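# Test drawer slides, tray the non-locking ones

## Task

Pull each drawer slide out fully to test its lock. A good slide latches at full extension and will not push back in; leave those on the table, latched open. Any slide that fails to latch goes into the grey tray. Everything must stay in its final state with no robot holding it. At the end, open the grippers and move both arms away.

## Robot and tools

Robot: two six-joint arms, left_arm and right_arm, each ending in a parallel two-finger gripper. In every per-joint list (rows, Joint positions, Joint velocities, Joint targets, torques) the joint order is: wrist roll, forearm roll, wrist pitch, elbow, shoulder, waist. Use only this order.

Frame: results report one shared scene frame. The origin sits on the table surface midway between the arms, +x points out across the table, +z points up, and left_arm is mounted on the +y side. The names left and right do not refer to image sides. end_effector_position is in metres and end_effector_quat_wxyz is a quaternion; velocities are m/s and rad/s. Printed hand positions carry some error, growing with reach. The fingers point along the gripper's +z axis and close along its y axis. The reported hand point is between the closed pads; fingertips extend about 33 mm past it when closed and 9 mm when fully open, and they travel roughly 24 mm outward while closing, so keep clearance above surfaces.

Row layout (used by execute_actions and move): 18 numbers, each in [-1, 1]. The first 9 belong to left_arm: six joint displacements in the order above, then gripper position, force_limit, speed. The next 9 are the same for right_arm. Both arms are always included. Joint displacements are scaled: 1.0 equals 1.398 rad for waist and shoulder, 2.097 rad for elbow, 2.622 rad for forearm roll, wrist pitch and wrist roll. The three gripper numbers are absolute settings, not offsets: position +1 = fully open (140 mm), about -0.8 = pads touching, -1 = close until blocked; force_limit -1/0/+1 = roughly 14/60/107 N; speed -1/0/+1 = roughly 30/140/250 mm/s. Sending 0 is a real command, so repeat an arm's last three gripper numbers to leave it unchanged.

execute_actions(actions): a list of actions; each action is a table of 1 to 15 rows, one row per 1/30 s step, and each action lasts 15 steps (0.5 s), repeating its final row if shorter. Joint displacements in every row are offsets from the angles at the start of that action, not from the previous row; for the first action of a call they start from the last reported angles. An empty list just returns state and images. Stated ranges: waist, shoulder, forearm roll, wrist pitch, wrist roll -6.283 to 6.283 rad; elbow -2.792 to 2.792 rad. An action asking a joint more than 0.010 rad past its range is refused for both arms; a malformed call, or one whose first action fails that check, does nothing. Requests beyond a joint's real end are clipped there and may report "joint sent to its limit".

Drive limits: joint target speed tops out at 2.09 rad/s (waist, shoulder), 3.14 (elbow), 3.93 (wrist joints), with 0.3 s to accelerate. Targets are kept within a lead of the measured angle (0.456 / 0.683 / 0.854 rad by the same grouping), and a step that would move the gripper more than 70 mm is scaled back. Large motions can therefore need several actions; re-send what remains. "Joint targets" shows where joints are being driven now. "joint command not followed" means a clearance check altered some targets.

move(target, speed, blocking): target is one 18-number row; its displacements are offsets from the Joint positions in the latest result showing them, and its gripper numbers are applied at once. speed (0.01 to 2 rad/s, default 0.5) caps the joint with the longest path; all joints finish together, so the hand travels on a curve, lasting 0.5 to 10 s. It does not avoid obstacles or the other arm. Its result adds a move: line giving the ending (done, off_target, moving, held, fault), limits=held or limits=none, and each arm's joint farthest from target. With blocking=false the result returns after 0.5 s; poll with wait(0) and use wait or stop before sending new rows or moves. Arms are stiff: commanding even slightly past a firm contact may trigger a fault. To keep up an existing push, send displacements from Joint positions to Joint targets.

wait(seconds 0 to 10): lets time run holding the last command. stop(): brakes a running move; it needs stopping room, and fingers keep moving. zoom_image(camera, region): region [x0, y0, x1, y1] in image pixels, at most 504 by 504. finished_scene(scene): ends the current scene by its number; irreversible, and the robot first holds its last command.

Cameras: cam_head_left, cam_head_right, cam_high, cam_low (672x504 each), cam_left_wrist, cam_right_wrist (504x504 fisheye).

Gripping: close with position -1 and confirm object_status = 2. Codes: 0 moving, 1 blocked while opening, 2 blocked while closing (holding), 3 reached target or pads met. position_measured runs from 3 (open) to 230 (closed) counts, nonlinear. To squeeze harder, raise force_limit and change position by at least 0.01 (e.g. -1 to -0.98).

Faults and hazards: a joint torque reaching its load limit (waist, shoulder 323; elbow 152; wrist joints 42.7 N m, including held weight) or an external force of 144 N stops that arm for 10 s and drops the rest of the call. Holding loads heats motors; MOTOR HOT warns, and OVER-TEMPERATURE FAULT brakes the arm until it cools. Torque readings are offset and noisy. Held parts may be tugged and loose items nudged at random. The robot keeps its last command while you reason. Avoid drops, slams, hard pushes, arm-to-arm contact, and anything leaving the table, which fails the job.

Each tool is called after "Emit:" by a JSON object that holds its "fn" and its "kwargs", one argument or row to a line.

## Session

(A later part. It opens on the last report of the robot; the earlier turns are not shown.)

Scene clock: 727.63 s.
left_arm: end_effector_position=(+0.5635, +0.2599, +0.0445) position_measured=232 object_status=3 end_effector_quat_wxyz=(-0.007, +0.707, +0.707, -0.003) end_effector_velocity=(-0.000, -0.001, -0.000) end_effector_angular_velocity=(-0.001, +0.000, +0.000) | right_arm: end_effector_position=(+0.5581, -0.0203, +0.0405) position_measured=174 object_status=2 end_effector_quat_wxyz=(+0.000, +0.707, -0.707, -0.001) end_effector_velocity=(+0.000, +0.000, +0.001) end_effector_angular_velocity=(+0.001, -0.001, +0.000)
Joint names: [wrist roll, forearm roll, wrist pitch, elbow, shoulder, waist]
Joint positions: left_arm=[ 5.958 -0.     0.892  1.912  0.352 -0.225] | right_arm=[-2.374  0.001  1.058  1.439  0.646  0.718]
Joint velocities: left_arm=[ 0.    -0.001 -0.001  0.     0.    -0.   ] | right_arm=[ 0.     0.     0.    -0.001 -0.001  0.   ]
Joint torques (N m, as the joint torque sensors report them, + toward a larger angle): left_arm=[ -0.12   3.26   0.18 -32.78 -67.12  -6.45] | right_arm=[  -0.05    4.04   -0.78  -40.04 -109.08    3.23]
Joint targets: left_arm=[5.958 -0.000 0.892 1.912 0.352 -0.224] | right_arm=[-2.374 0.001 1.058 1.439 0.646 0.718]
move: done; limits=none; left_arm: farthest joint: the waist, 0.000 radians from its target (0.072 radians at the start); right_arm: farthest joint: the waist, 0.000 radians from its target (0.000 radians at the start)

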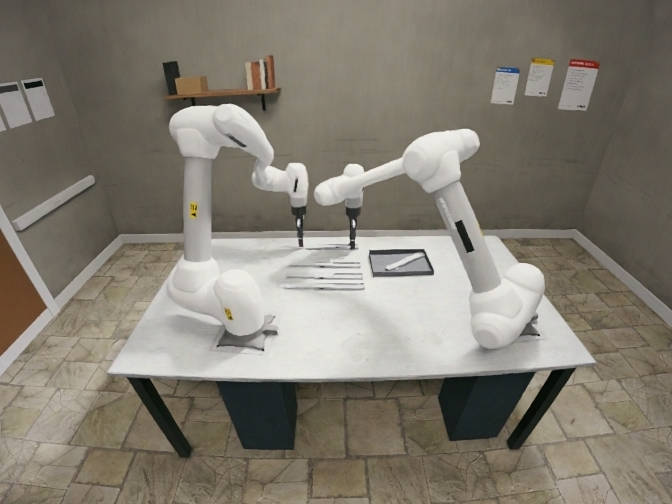

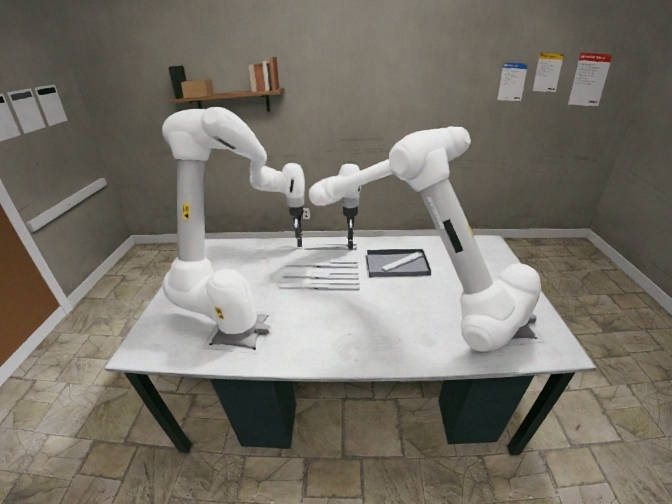

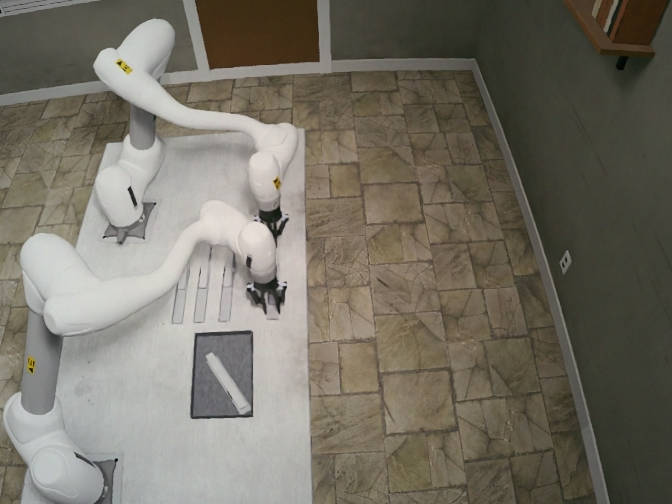

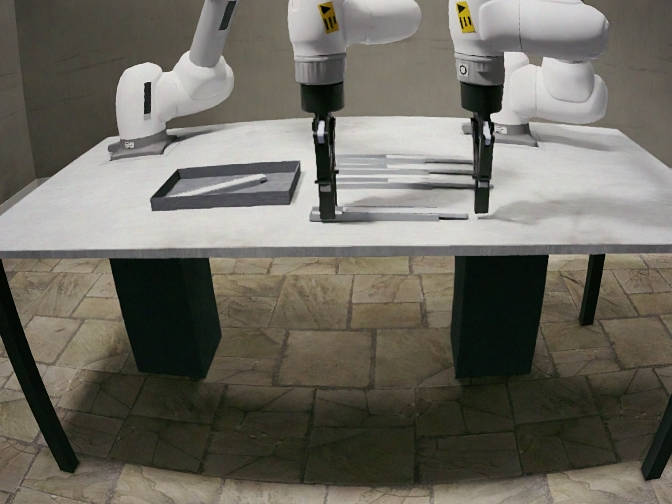

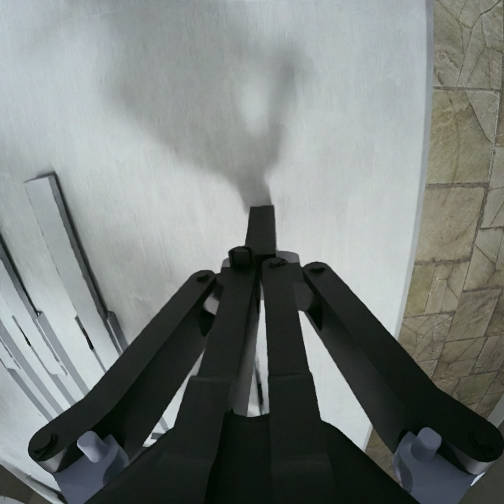

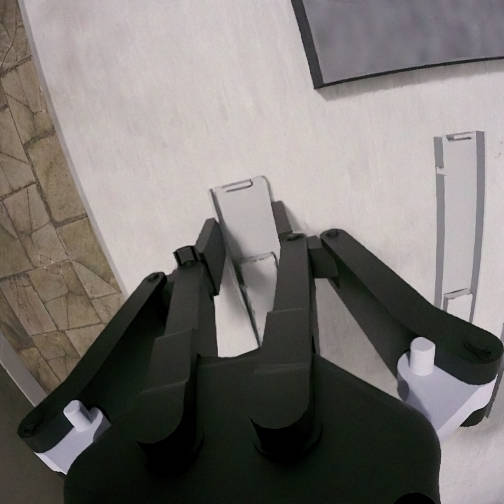

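Emit:
{"fn": "move", "kwargs": {
  "target": [0,0,0.0034,-0.0016,-0.0036,0,-1,-0.5,0,0,0,0,0,0,0,-1,-0.3,-0.5],
  "speed": 0.04
}}

Emit:
{"fn": "move", "kwargs": {
  "target": [-0.0354,0,0.0052,-0.0195,0.0194,-0.0664,-1,-0.5,0,0,0,0,0,0,0,-1,-0.3,-0.5],
  "speed": 0.08
}}

Emit:
{"fn": "move", "kwargs": {
  "target": [0,0,-0.0036,0.0018,0.0039,0,-1,-0.5,0,0,0,0,0,0,0,-1,-0.3,-0.5],
  "speed": 0.02
}}

Scene clock: 744.07 s.
left_arm: end_effector_position=(+0.5634, +0.2599, +0.0492) position_measured=232 object_status=3 end_effector_quat_wxyz=(-0.007, +0.707, +0.707, -0.003) end_effector_velocity=(-0.001, +0.001, -0.001) end_effector_angular_velocity=(+0.001, +0.003, +0.001) | right_arm: end_effector_position=(+0.5581, -0.0203, +0.0405) position_measured=174 object_status=2 end_effector_quat_wxyz=(+0.000, +0.707, -0.707, -0.001) end_effector_velocity=(-0.001, +0.001, -0.001) end_effector_angular_velocity=(-0.001, +0.001, +0.002)
Joint names: [wrist roll, forearm roll, wrist pitch, elbow, shoulder, waist]
Joint positions: left_arm=[ 5.958 -0.     0.901  1.908  0.347 -0.224] | right_arm=[-2.374  0.001  1.058  1.439  0.646  0.718]
Joint velocities: left_arm=[-0.    -0.001  0.002  0.001  0.     0.001] | right_arm=[-0.     0.     0.     0.     0.001  0.002]
Joint torques (N m, as the joint torque sensors report them, + toward a larger angle): left_arm=[ -0.25   3.2    0.1  -32.98 -66.98  -5.98] | right_arm=[   0.      4.04   -0.6   -39.8  -109.52    2.44]
Joint targets: left_arm=[5.958 -0.000 0.901 1.908 0.347 -0.225] | right_arm=[-2.374 0.001 1.058 1.439 0.646 0.718]
move: done; limits=none; left_arm: farthest joint: the waist, 0.001 radians from its target (0.001 radians at the start); right_arm: farthest joint: the waist, 0.000 radians from its target (0.000 radians at the start)

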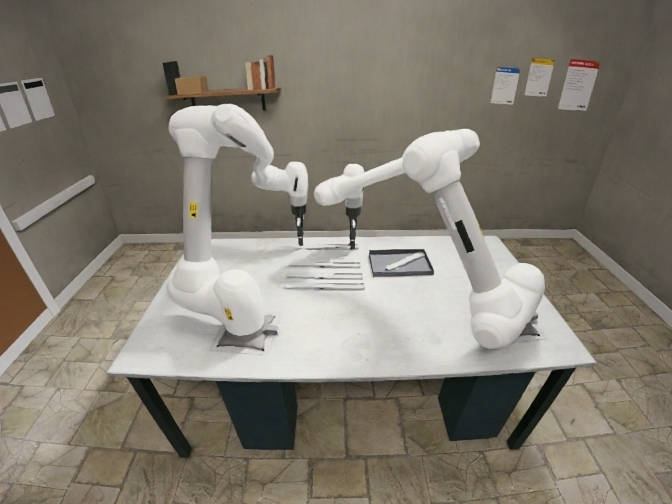

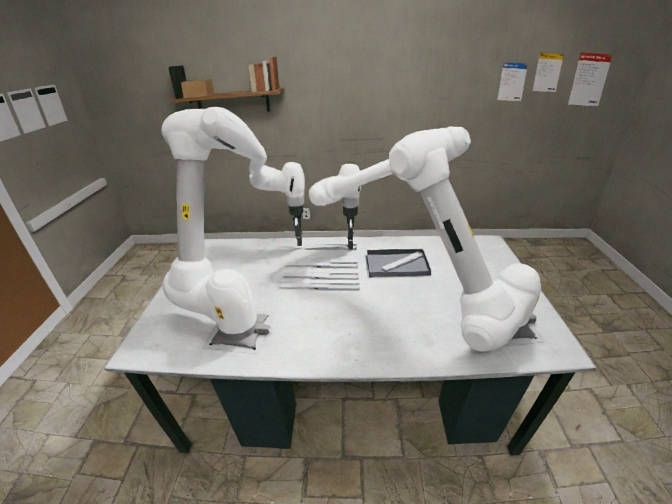

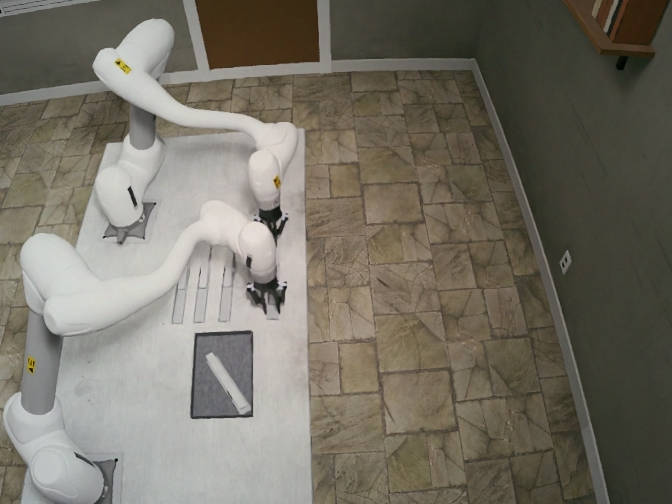

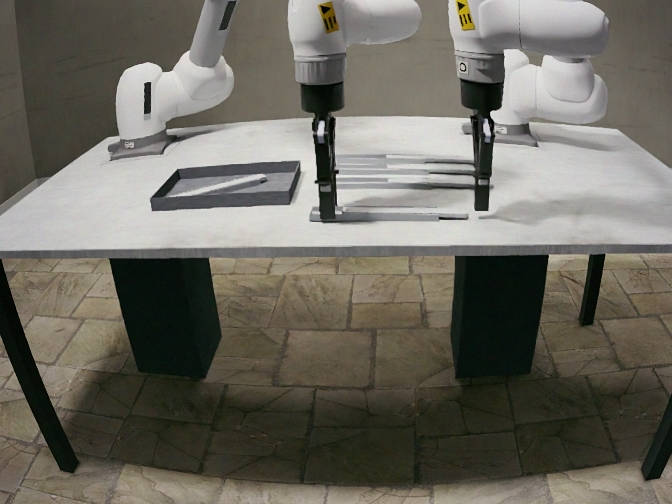

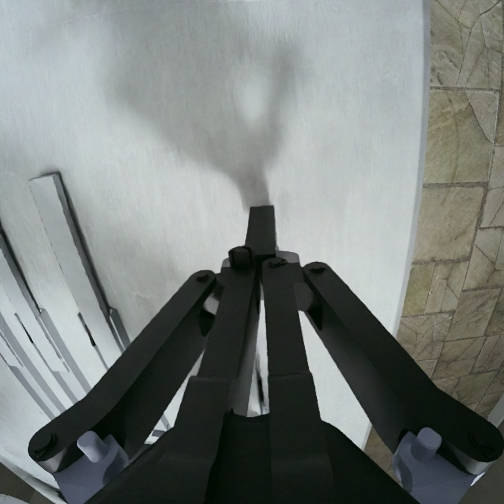

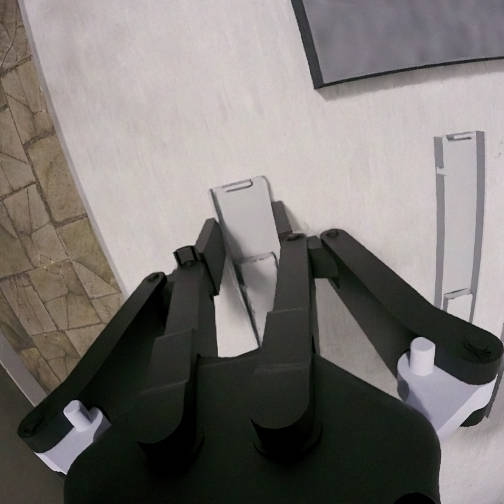

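Scene clock: 745.53 s.
left_arm: end_effector_position=(+0.5636, +0.1952, +0.0493) position_measured=232 object_status=3 end_effector_quat_wxyz=(-0.007, +0.707, +0.707, -0.003) end_effector_velocity=(-0.001, -0.002, +0.000) end_effector_angular_velocity=(+0.000, -0.000, -0.003) | right_arm: end_effector_position=(+0.5581, -0.0203, +0.0405) position_measured=174 object_status=2 end_effector_quat_wxyz=(+0.000, +0.707, -0.707, -0.001) end_effector_velocity=(+0.000, -0.000, -0.000) end_effector_angular_velocity=(-0.001, +0.000, -0.000)
Joint names: [wrist roll, forearm roll, wrist pitch, elbow, shoulder, waist]
Joint positions: left_arm=[ 5.865 -0.     0.914  1.868  0.375 -0.317] | right_arm=[-2.374  0.001  1.058  1.439  0.646  0.718]
Joint velocities: left_arm=[-0.     0.    -0.     0.001 -0.001 -0.003] | right_arm=[-0. -0.  0.  0.  0. -0.]
Joint torques (N m, as the joint torque sensors report them, + toward a larger angle): left_arm=[ -0.2    3.26   0.17 -32.94 -69.56  -5.04] | right_arm=[  -0.17    4.11   -0.58  -39.6  -108.63    3.45]
Joint targets: left_arm=[5.865 -0.000 0.914 1.868 0.375 -0.317] | right_arm=[-2.374 0.001 1.058 1.439 0.646 0.718]
move: done; limits=none; left_arm: farthest joint: the elbow, 0.001 radians from its target (0.041 radians at the start); right_arm: farthest joint: the waist, 0.000 radians from its target (0.000 radians at the start)

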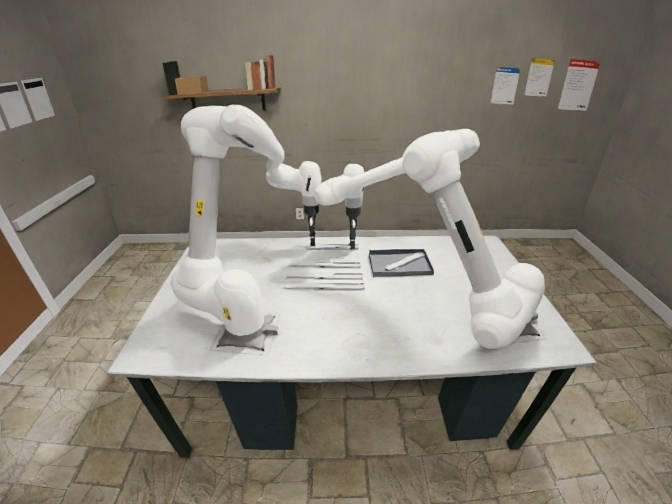

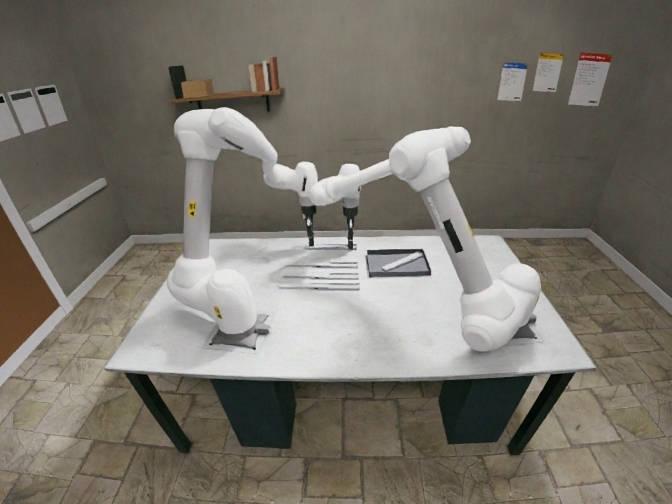

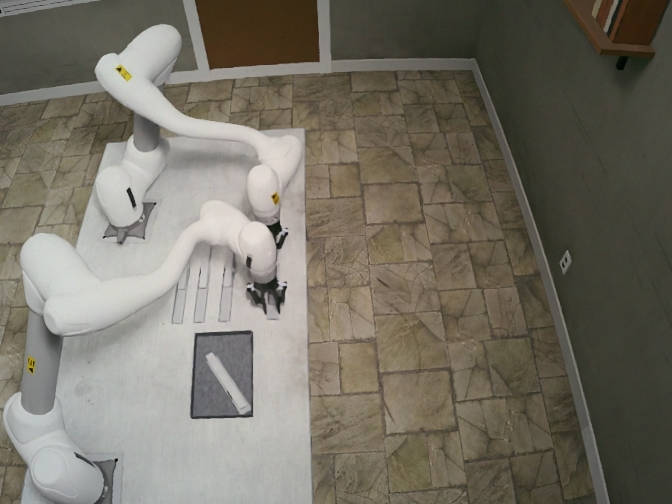

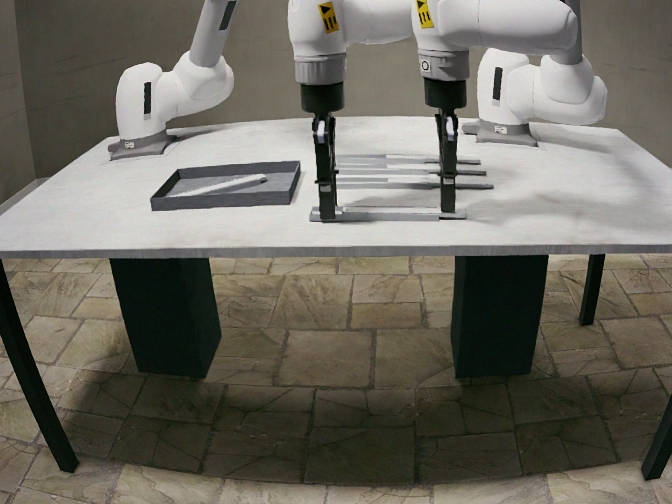

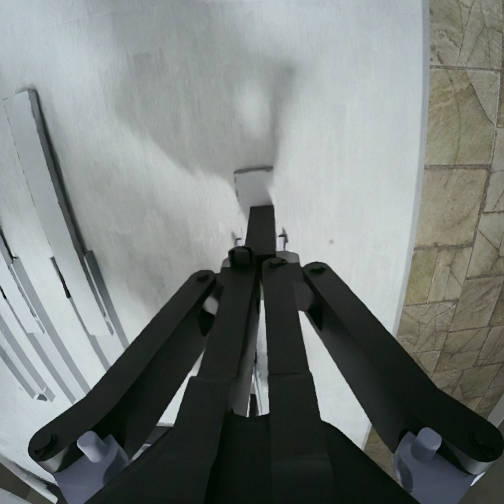

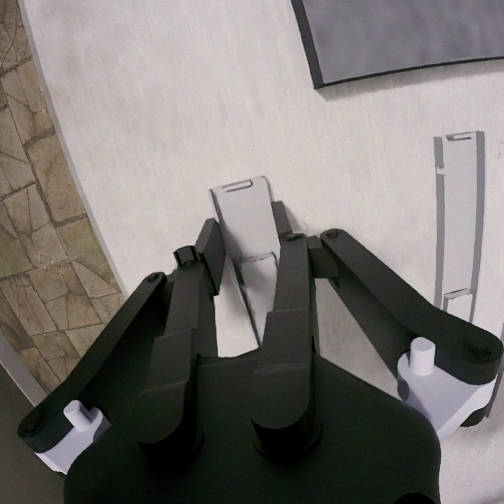

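Scene clock: 746.23 s.
left_arm: end_effector_position=(+0.5637, +0.1952, +0.0442) position_measured=232 object_status=3 end_effector_quat_wxyz=(-0.007, +0.707, +0.707, -0.003) end_effector_velocity=(-0.000, -0.001, -0.001) end_effector_angular_velocity=(+0.000, +0.000, -0.001) | right_arm: end_effector_position=(+0.5581, -0.0203, +0.0405) position_measured=174 object_status=2 end_effector_quat_wxyz=(+0.000, +0.707, -0.707, -0.001) end_effector_velocity=(-0.000, +0.000, +0.000) end_effector_angular_velocity=(-0.000, -0.000, +0.001)
Joint names: [wrist roll, forearm roll, wrist pitch, elbow, shoulder, waist]
Joint positions: left_arm=[ 5.865 -0.     0.905  1.871  0.38  -0.317] | right_arm=[-2.374  0.001  1.058  1.439  0.646  0.718]
Joint velocities: left_arm=[-0.001 -0.    -0.001  0.001  0.001 -0.001] | right_arm=[-0.    -0.     0.     0.    -0.     0.001]
Joint torques (N m, as the joint torque sensors report them, + toward a larger angle): left_arm=[ -0.09   3.71  -2.67 -23.98 -51.13  -4.55] | right_arm=[  -0.15    3.98   -0.79  -39.78 -108.27    2.8 ]
Joint targets: left_arm=[5.865 -0.000 0.905 1.871 0.380 -0.317] | right_arm=[-2.374 0.001 1.058 1.439 0.646 0.718]
move: done; limits=none; left_arm: farthest joint: the shoulder, 0.001 radians from its target (0.006 radians at the start); right_arm: farthest joint: the waist, 0.000 radians from its target (0.000 radians at the start)

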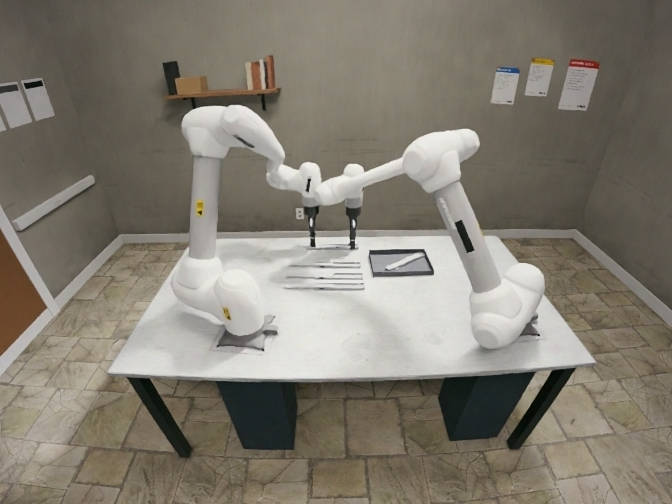

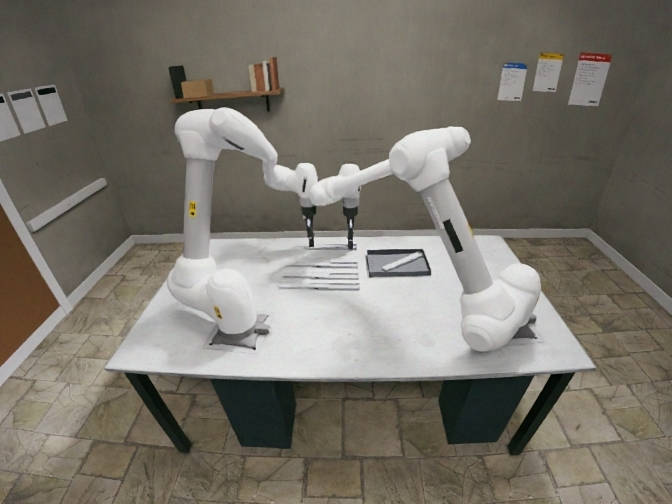

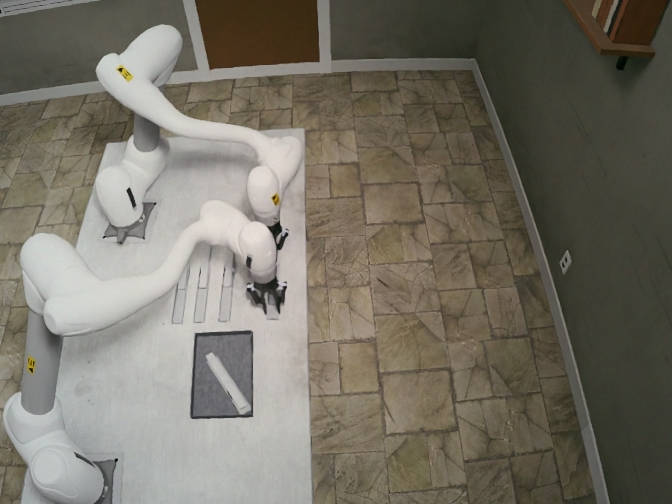

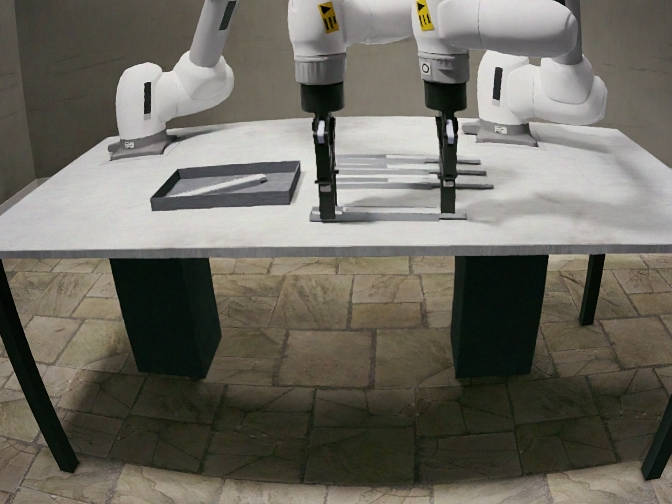

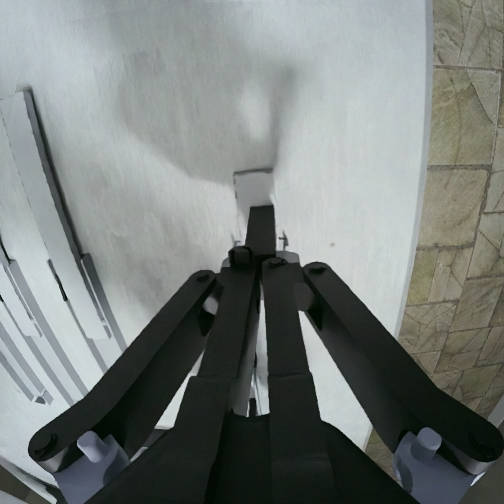

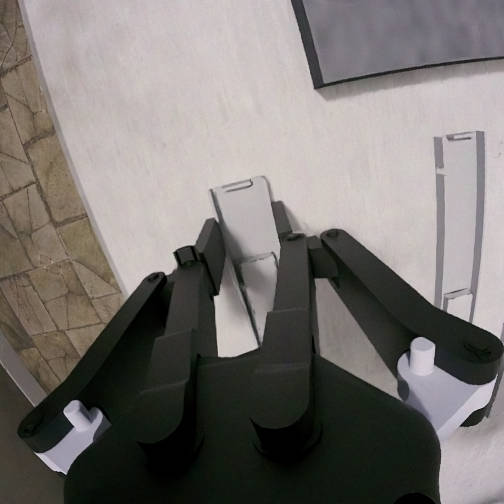

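Emit:
{"fn": "move", "kwargs": {
  "target": [0.0272,0,-0.0043,0.0152,-0.0146,0.0511,-1,-0.5,0,0,0,0,0,0,0,-1,-0.3,-0.5],
  "speed": 0.02
}}

Scene clock: 764.67 s.
left_arm: end_effector_position=(+0.5640, +0.2452, +0.0438) position_measured=232 object_status=3 end_effector_quat_wxyz=(-0.007, +0.707, +0.707, -0.003) end_effector_velocity=(-0.000, -0.000, -0.001) end_effector_angular_velocity=(+0.002, -0.000, -0.004) | right_arm: end_effector_position=(+0.5581, -0.0203, +0.0405) position_measured=174 object_status=2 end_effector_quat_wxyz=(+0.000, +0.707, -0.707, -0.001) end_effector_velocity=(+0.000, -0.001, -0.000) end_effector_angular_velocity=(-0.001, +0.000, -0.001)
Joint names: [wrist roll, forearm roll, wrist pitch, elbow, shoulder, waist]
Joint positions: left_arm=[ 5.937 -0.     0.894  1.903  0.359 -0.246] | right_arm=[-2.374  0.001  1.058  1.439  0.646  0.718]
Joint velocities: left_arm=[ 0.001  0.002 -0.001  0.     0.001 -0.001] | right_arm=[ 0.    -0.     0.     0.001 -0.    -0.001]
Joint torques (N m, as the joint torque sensors report them, + toward a larger angle): left_arm=[  0.04   3.53   1.22 -27.24 -63.24  -5.2 ] | right_arm=[  -0.27    3.98   -0.09  -37.65 -107.83    3.12]
Joint targets: left_arm=[5.937 -0.000 0.894 1.903 0.359 -0.246] | right_arm=[-2.374 0.001 1.058 1.439 0.646 0.718]
move: done; limits=none; left_arm: farthest joint: the waist, 0.000 radians from its target (0.072 radians at the start); right_arm: farthest joint: the waist, 0.000 radians from its target (0.000 radians at the start)

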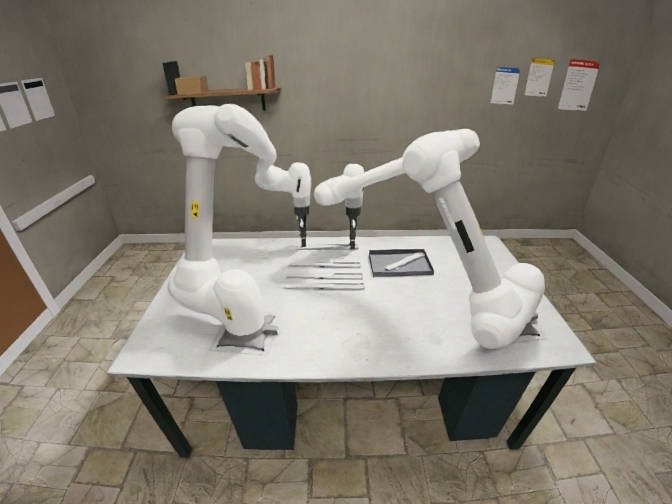

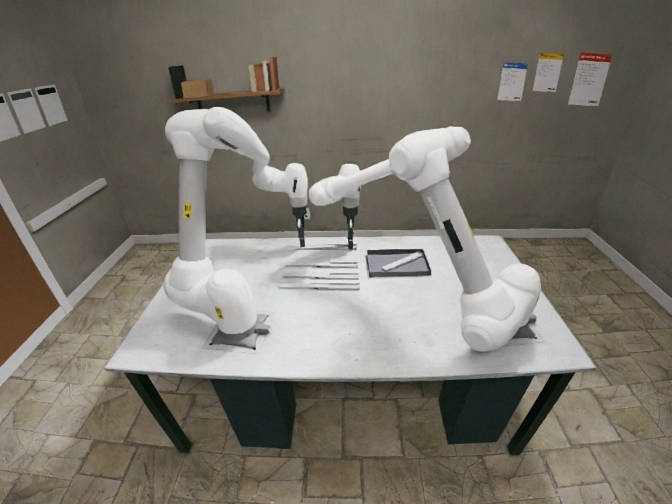

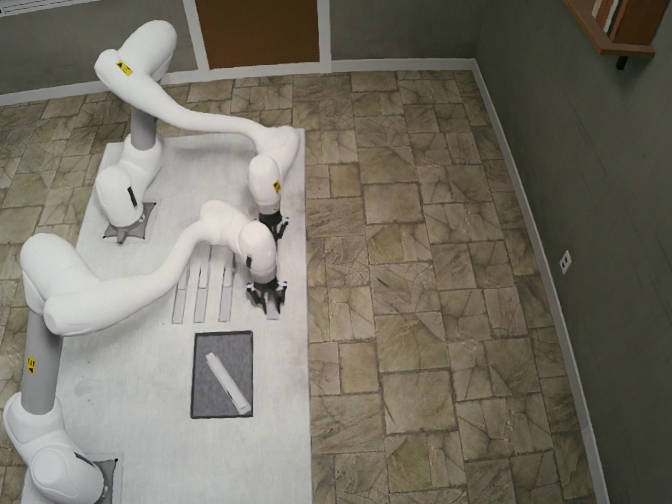

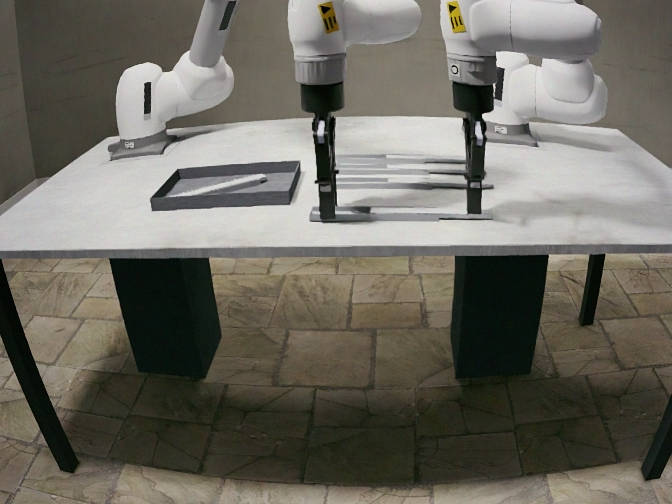

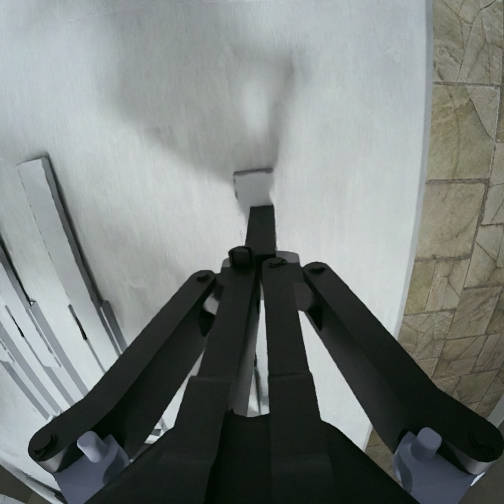

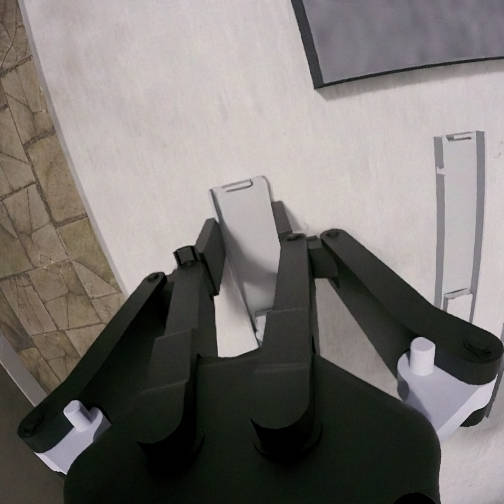

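Emit:
{"fn": "move", "kwargs": {
  "target": [0.0312,0,-0.0037,0.0132,-0.0129,0.0586,-1,-0.5,0,0,0,0,0,0,0,-1,-0.3,-0.5],
  "speed": 0.02
}}

Scene clock: 782.53 s.
left_arm: end_effector_position=(+0.5637, +0.2999, +0.0435) position_measured=232 object_status=3 end_effector_quat_wxyz=(-0.006, +0.707, +0.707, -0.004) end_effector_velocity=(+0.001, -0.000, -0.000) end_effector_angular_velocity=(-0.000, -0.001, -0.001) | right_arm: end_effector_position=(+0.5581, -0.0203, +0.0405) position_measured=174 object_status=2 end_effector_quat_wxyz=(+0.000, +0.707, -0.707, -0.001) end_effector_velocity=(-0.000, +0.001, +0.000) end_effector_angular_velocity=(+0.000, -0.000, +0.001)
Joint names: [wrist roll, forearm roll, wrist pitch, elbow, shoulder, waist]
Joint positions: left_arm=[ 6.018 -0.     0.884  1.931  0.341 -0.164] | right_arm=[-2.374  0.001  1.058  1.439  0.646  0.718]
Joint velocities: left_arm=[ 0.001  0.    -0.001 -0.001  0.001 -0.   ] | right_arm=[-0.    -0.    -0.    -0.    -0.     0.001]
Joint torques (N m, as the joint torque sensors report them, + toward a larger angle): left_arm=[ -0.28   3.27   0.16 -32.47 -65.7   -5.82] | right_arm=[  -0.2     4.16   -0.59  -39.57 -108.7     3.76]
Joint targets: left_arm=[6.018 -0.000 0.884 1.931 0.341 -0.164] | right_arm=[-2.374 0.001 1.058 1.439 0.646 0.718]
move: done; limits=none; left_arm: farthest joint: the waist, 0.000 radians from its target (0.082 radians at the start); right_arm: farthest joint: the waist, 0.000 radians from its target (0.000 radians at the start)

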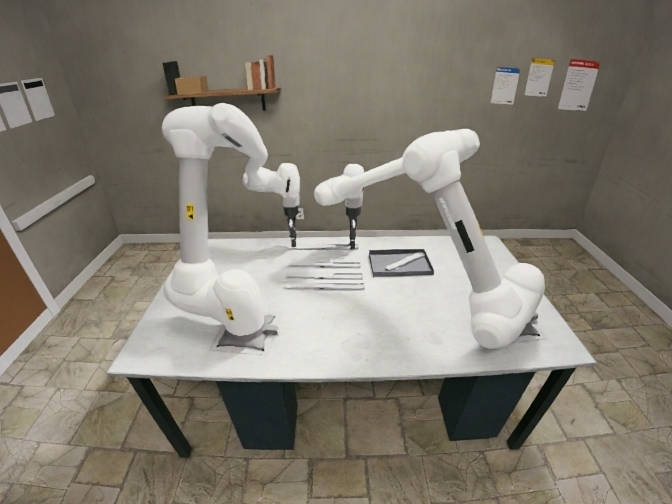

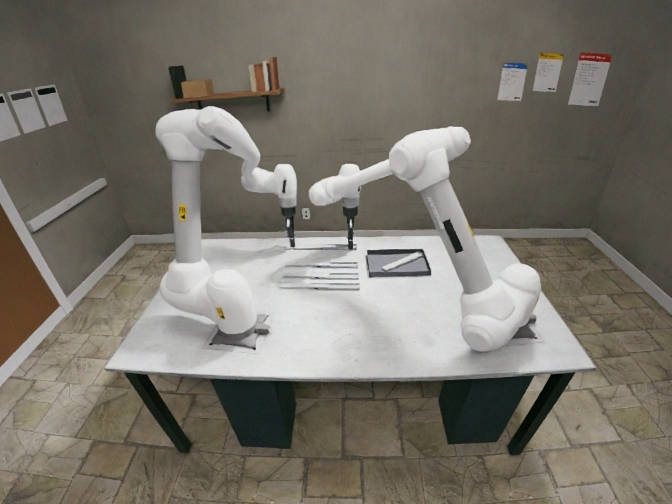

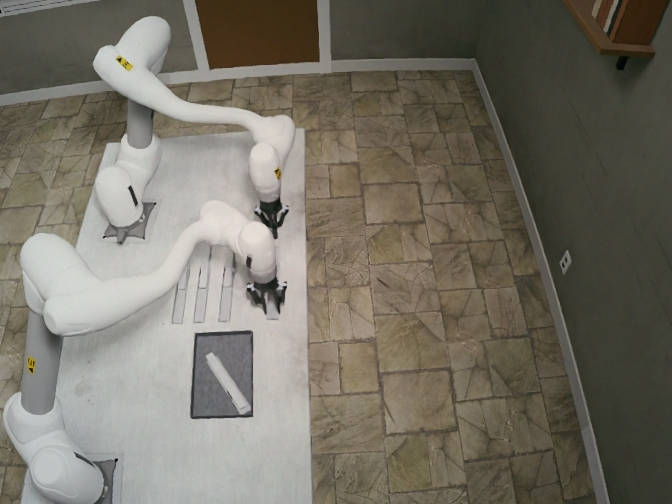

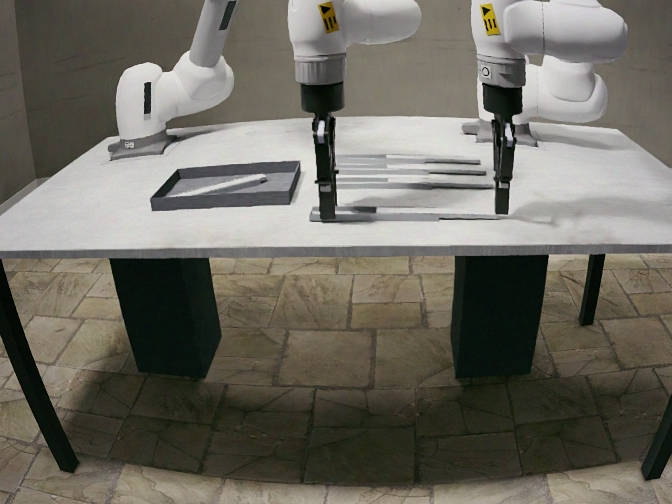

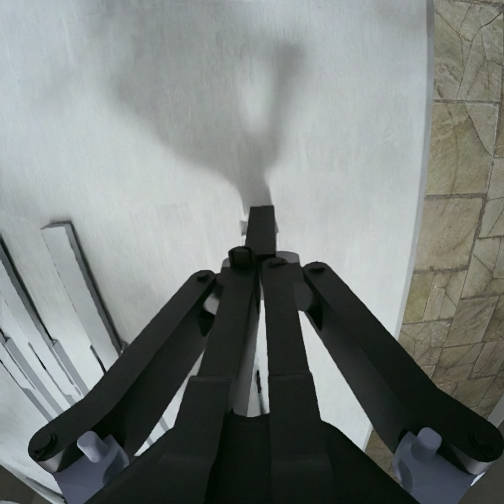

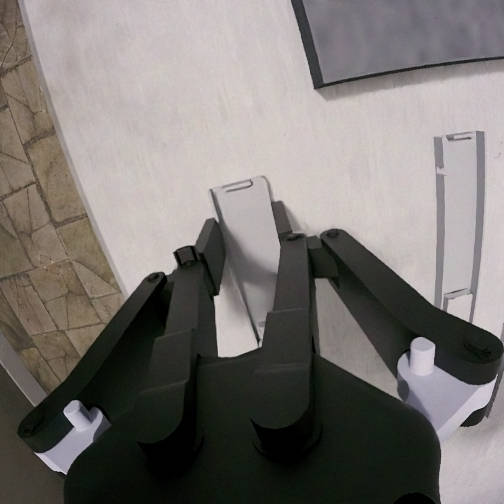

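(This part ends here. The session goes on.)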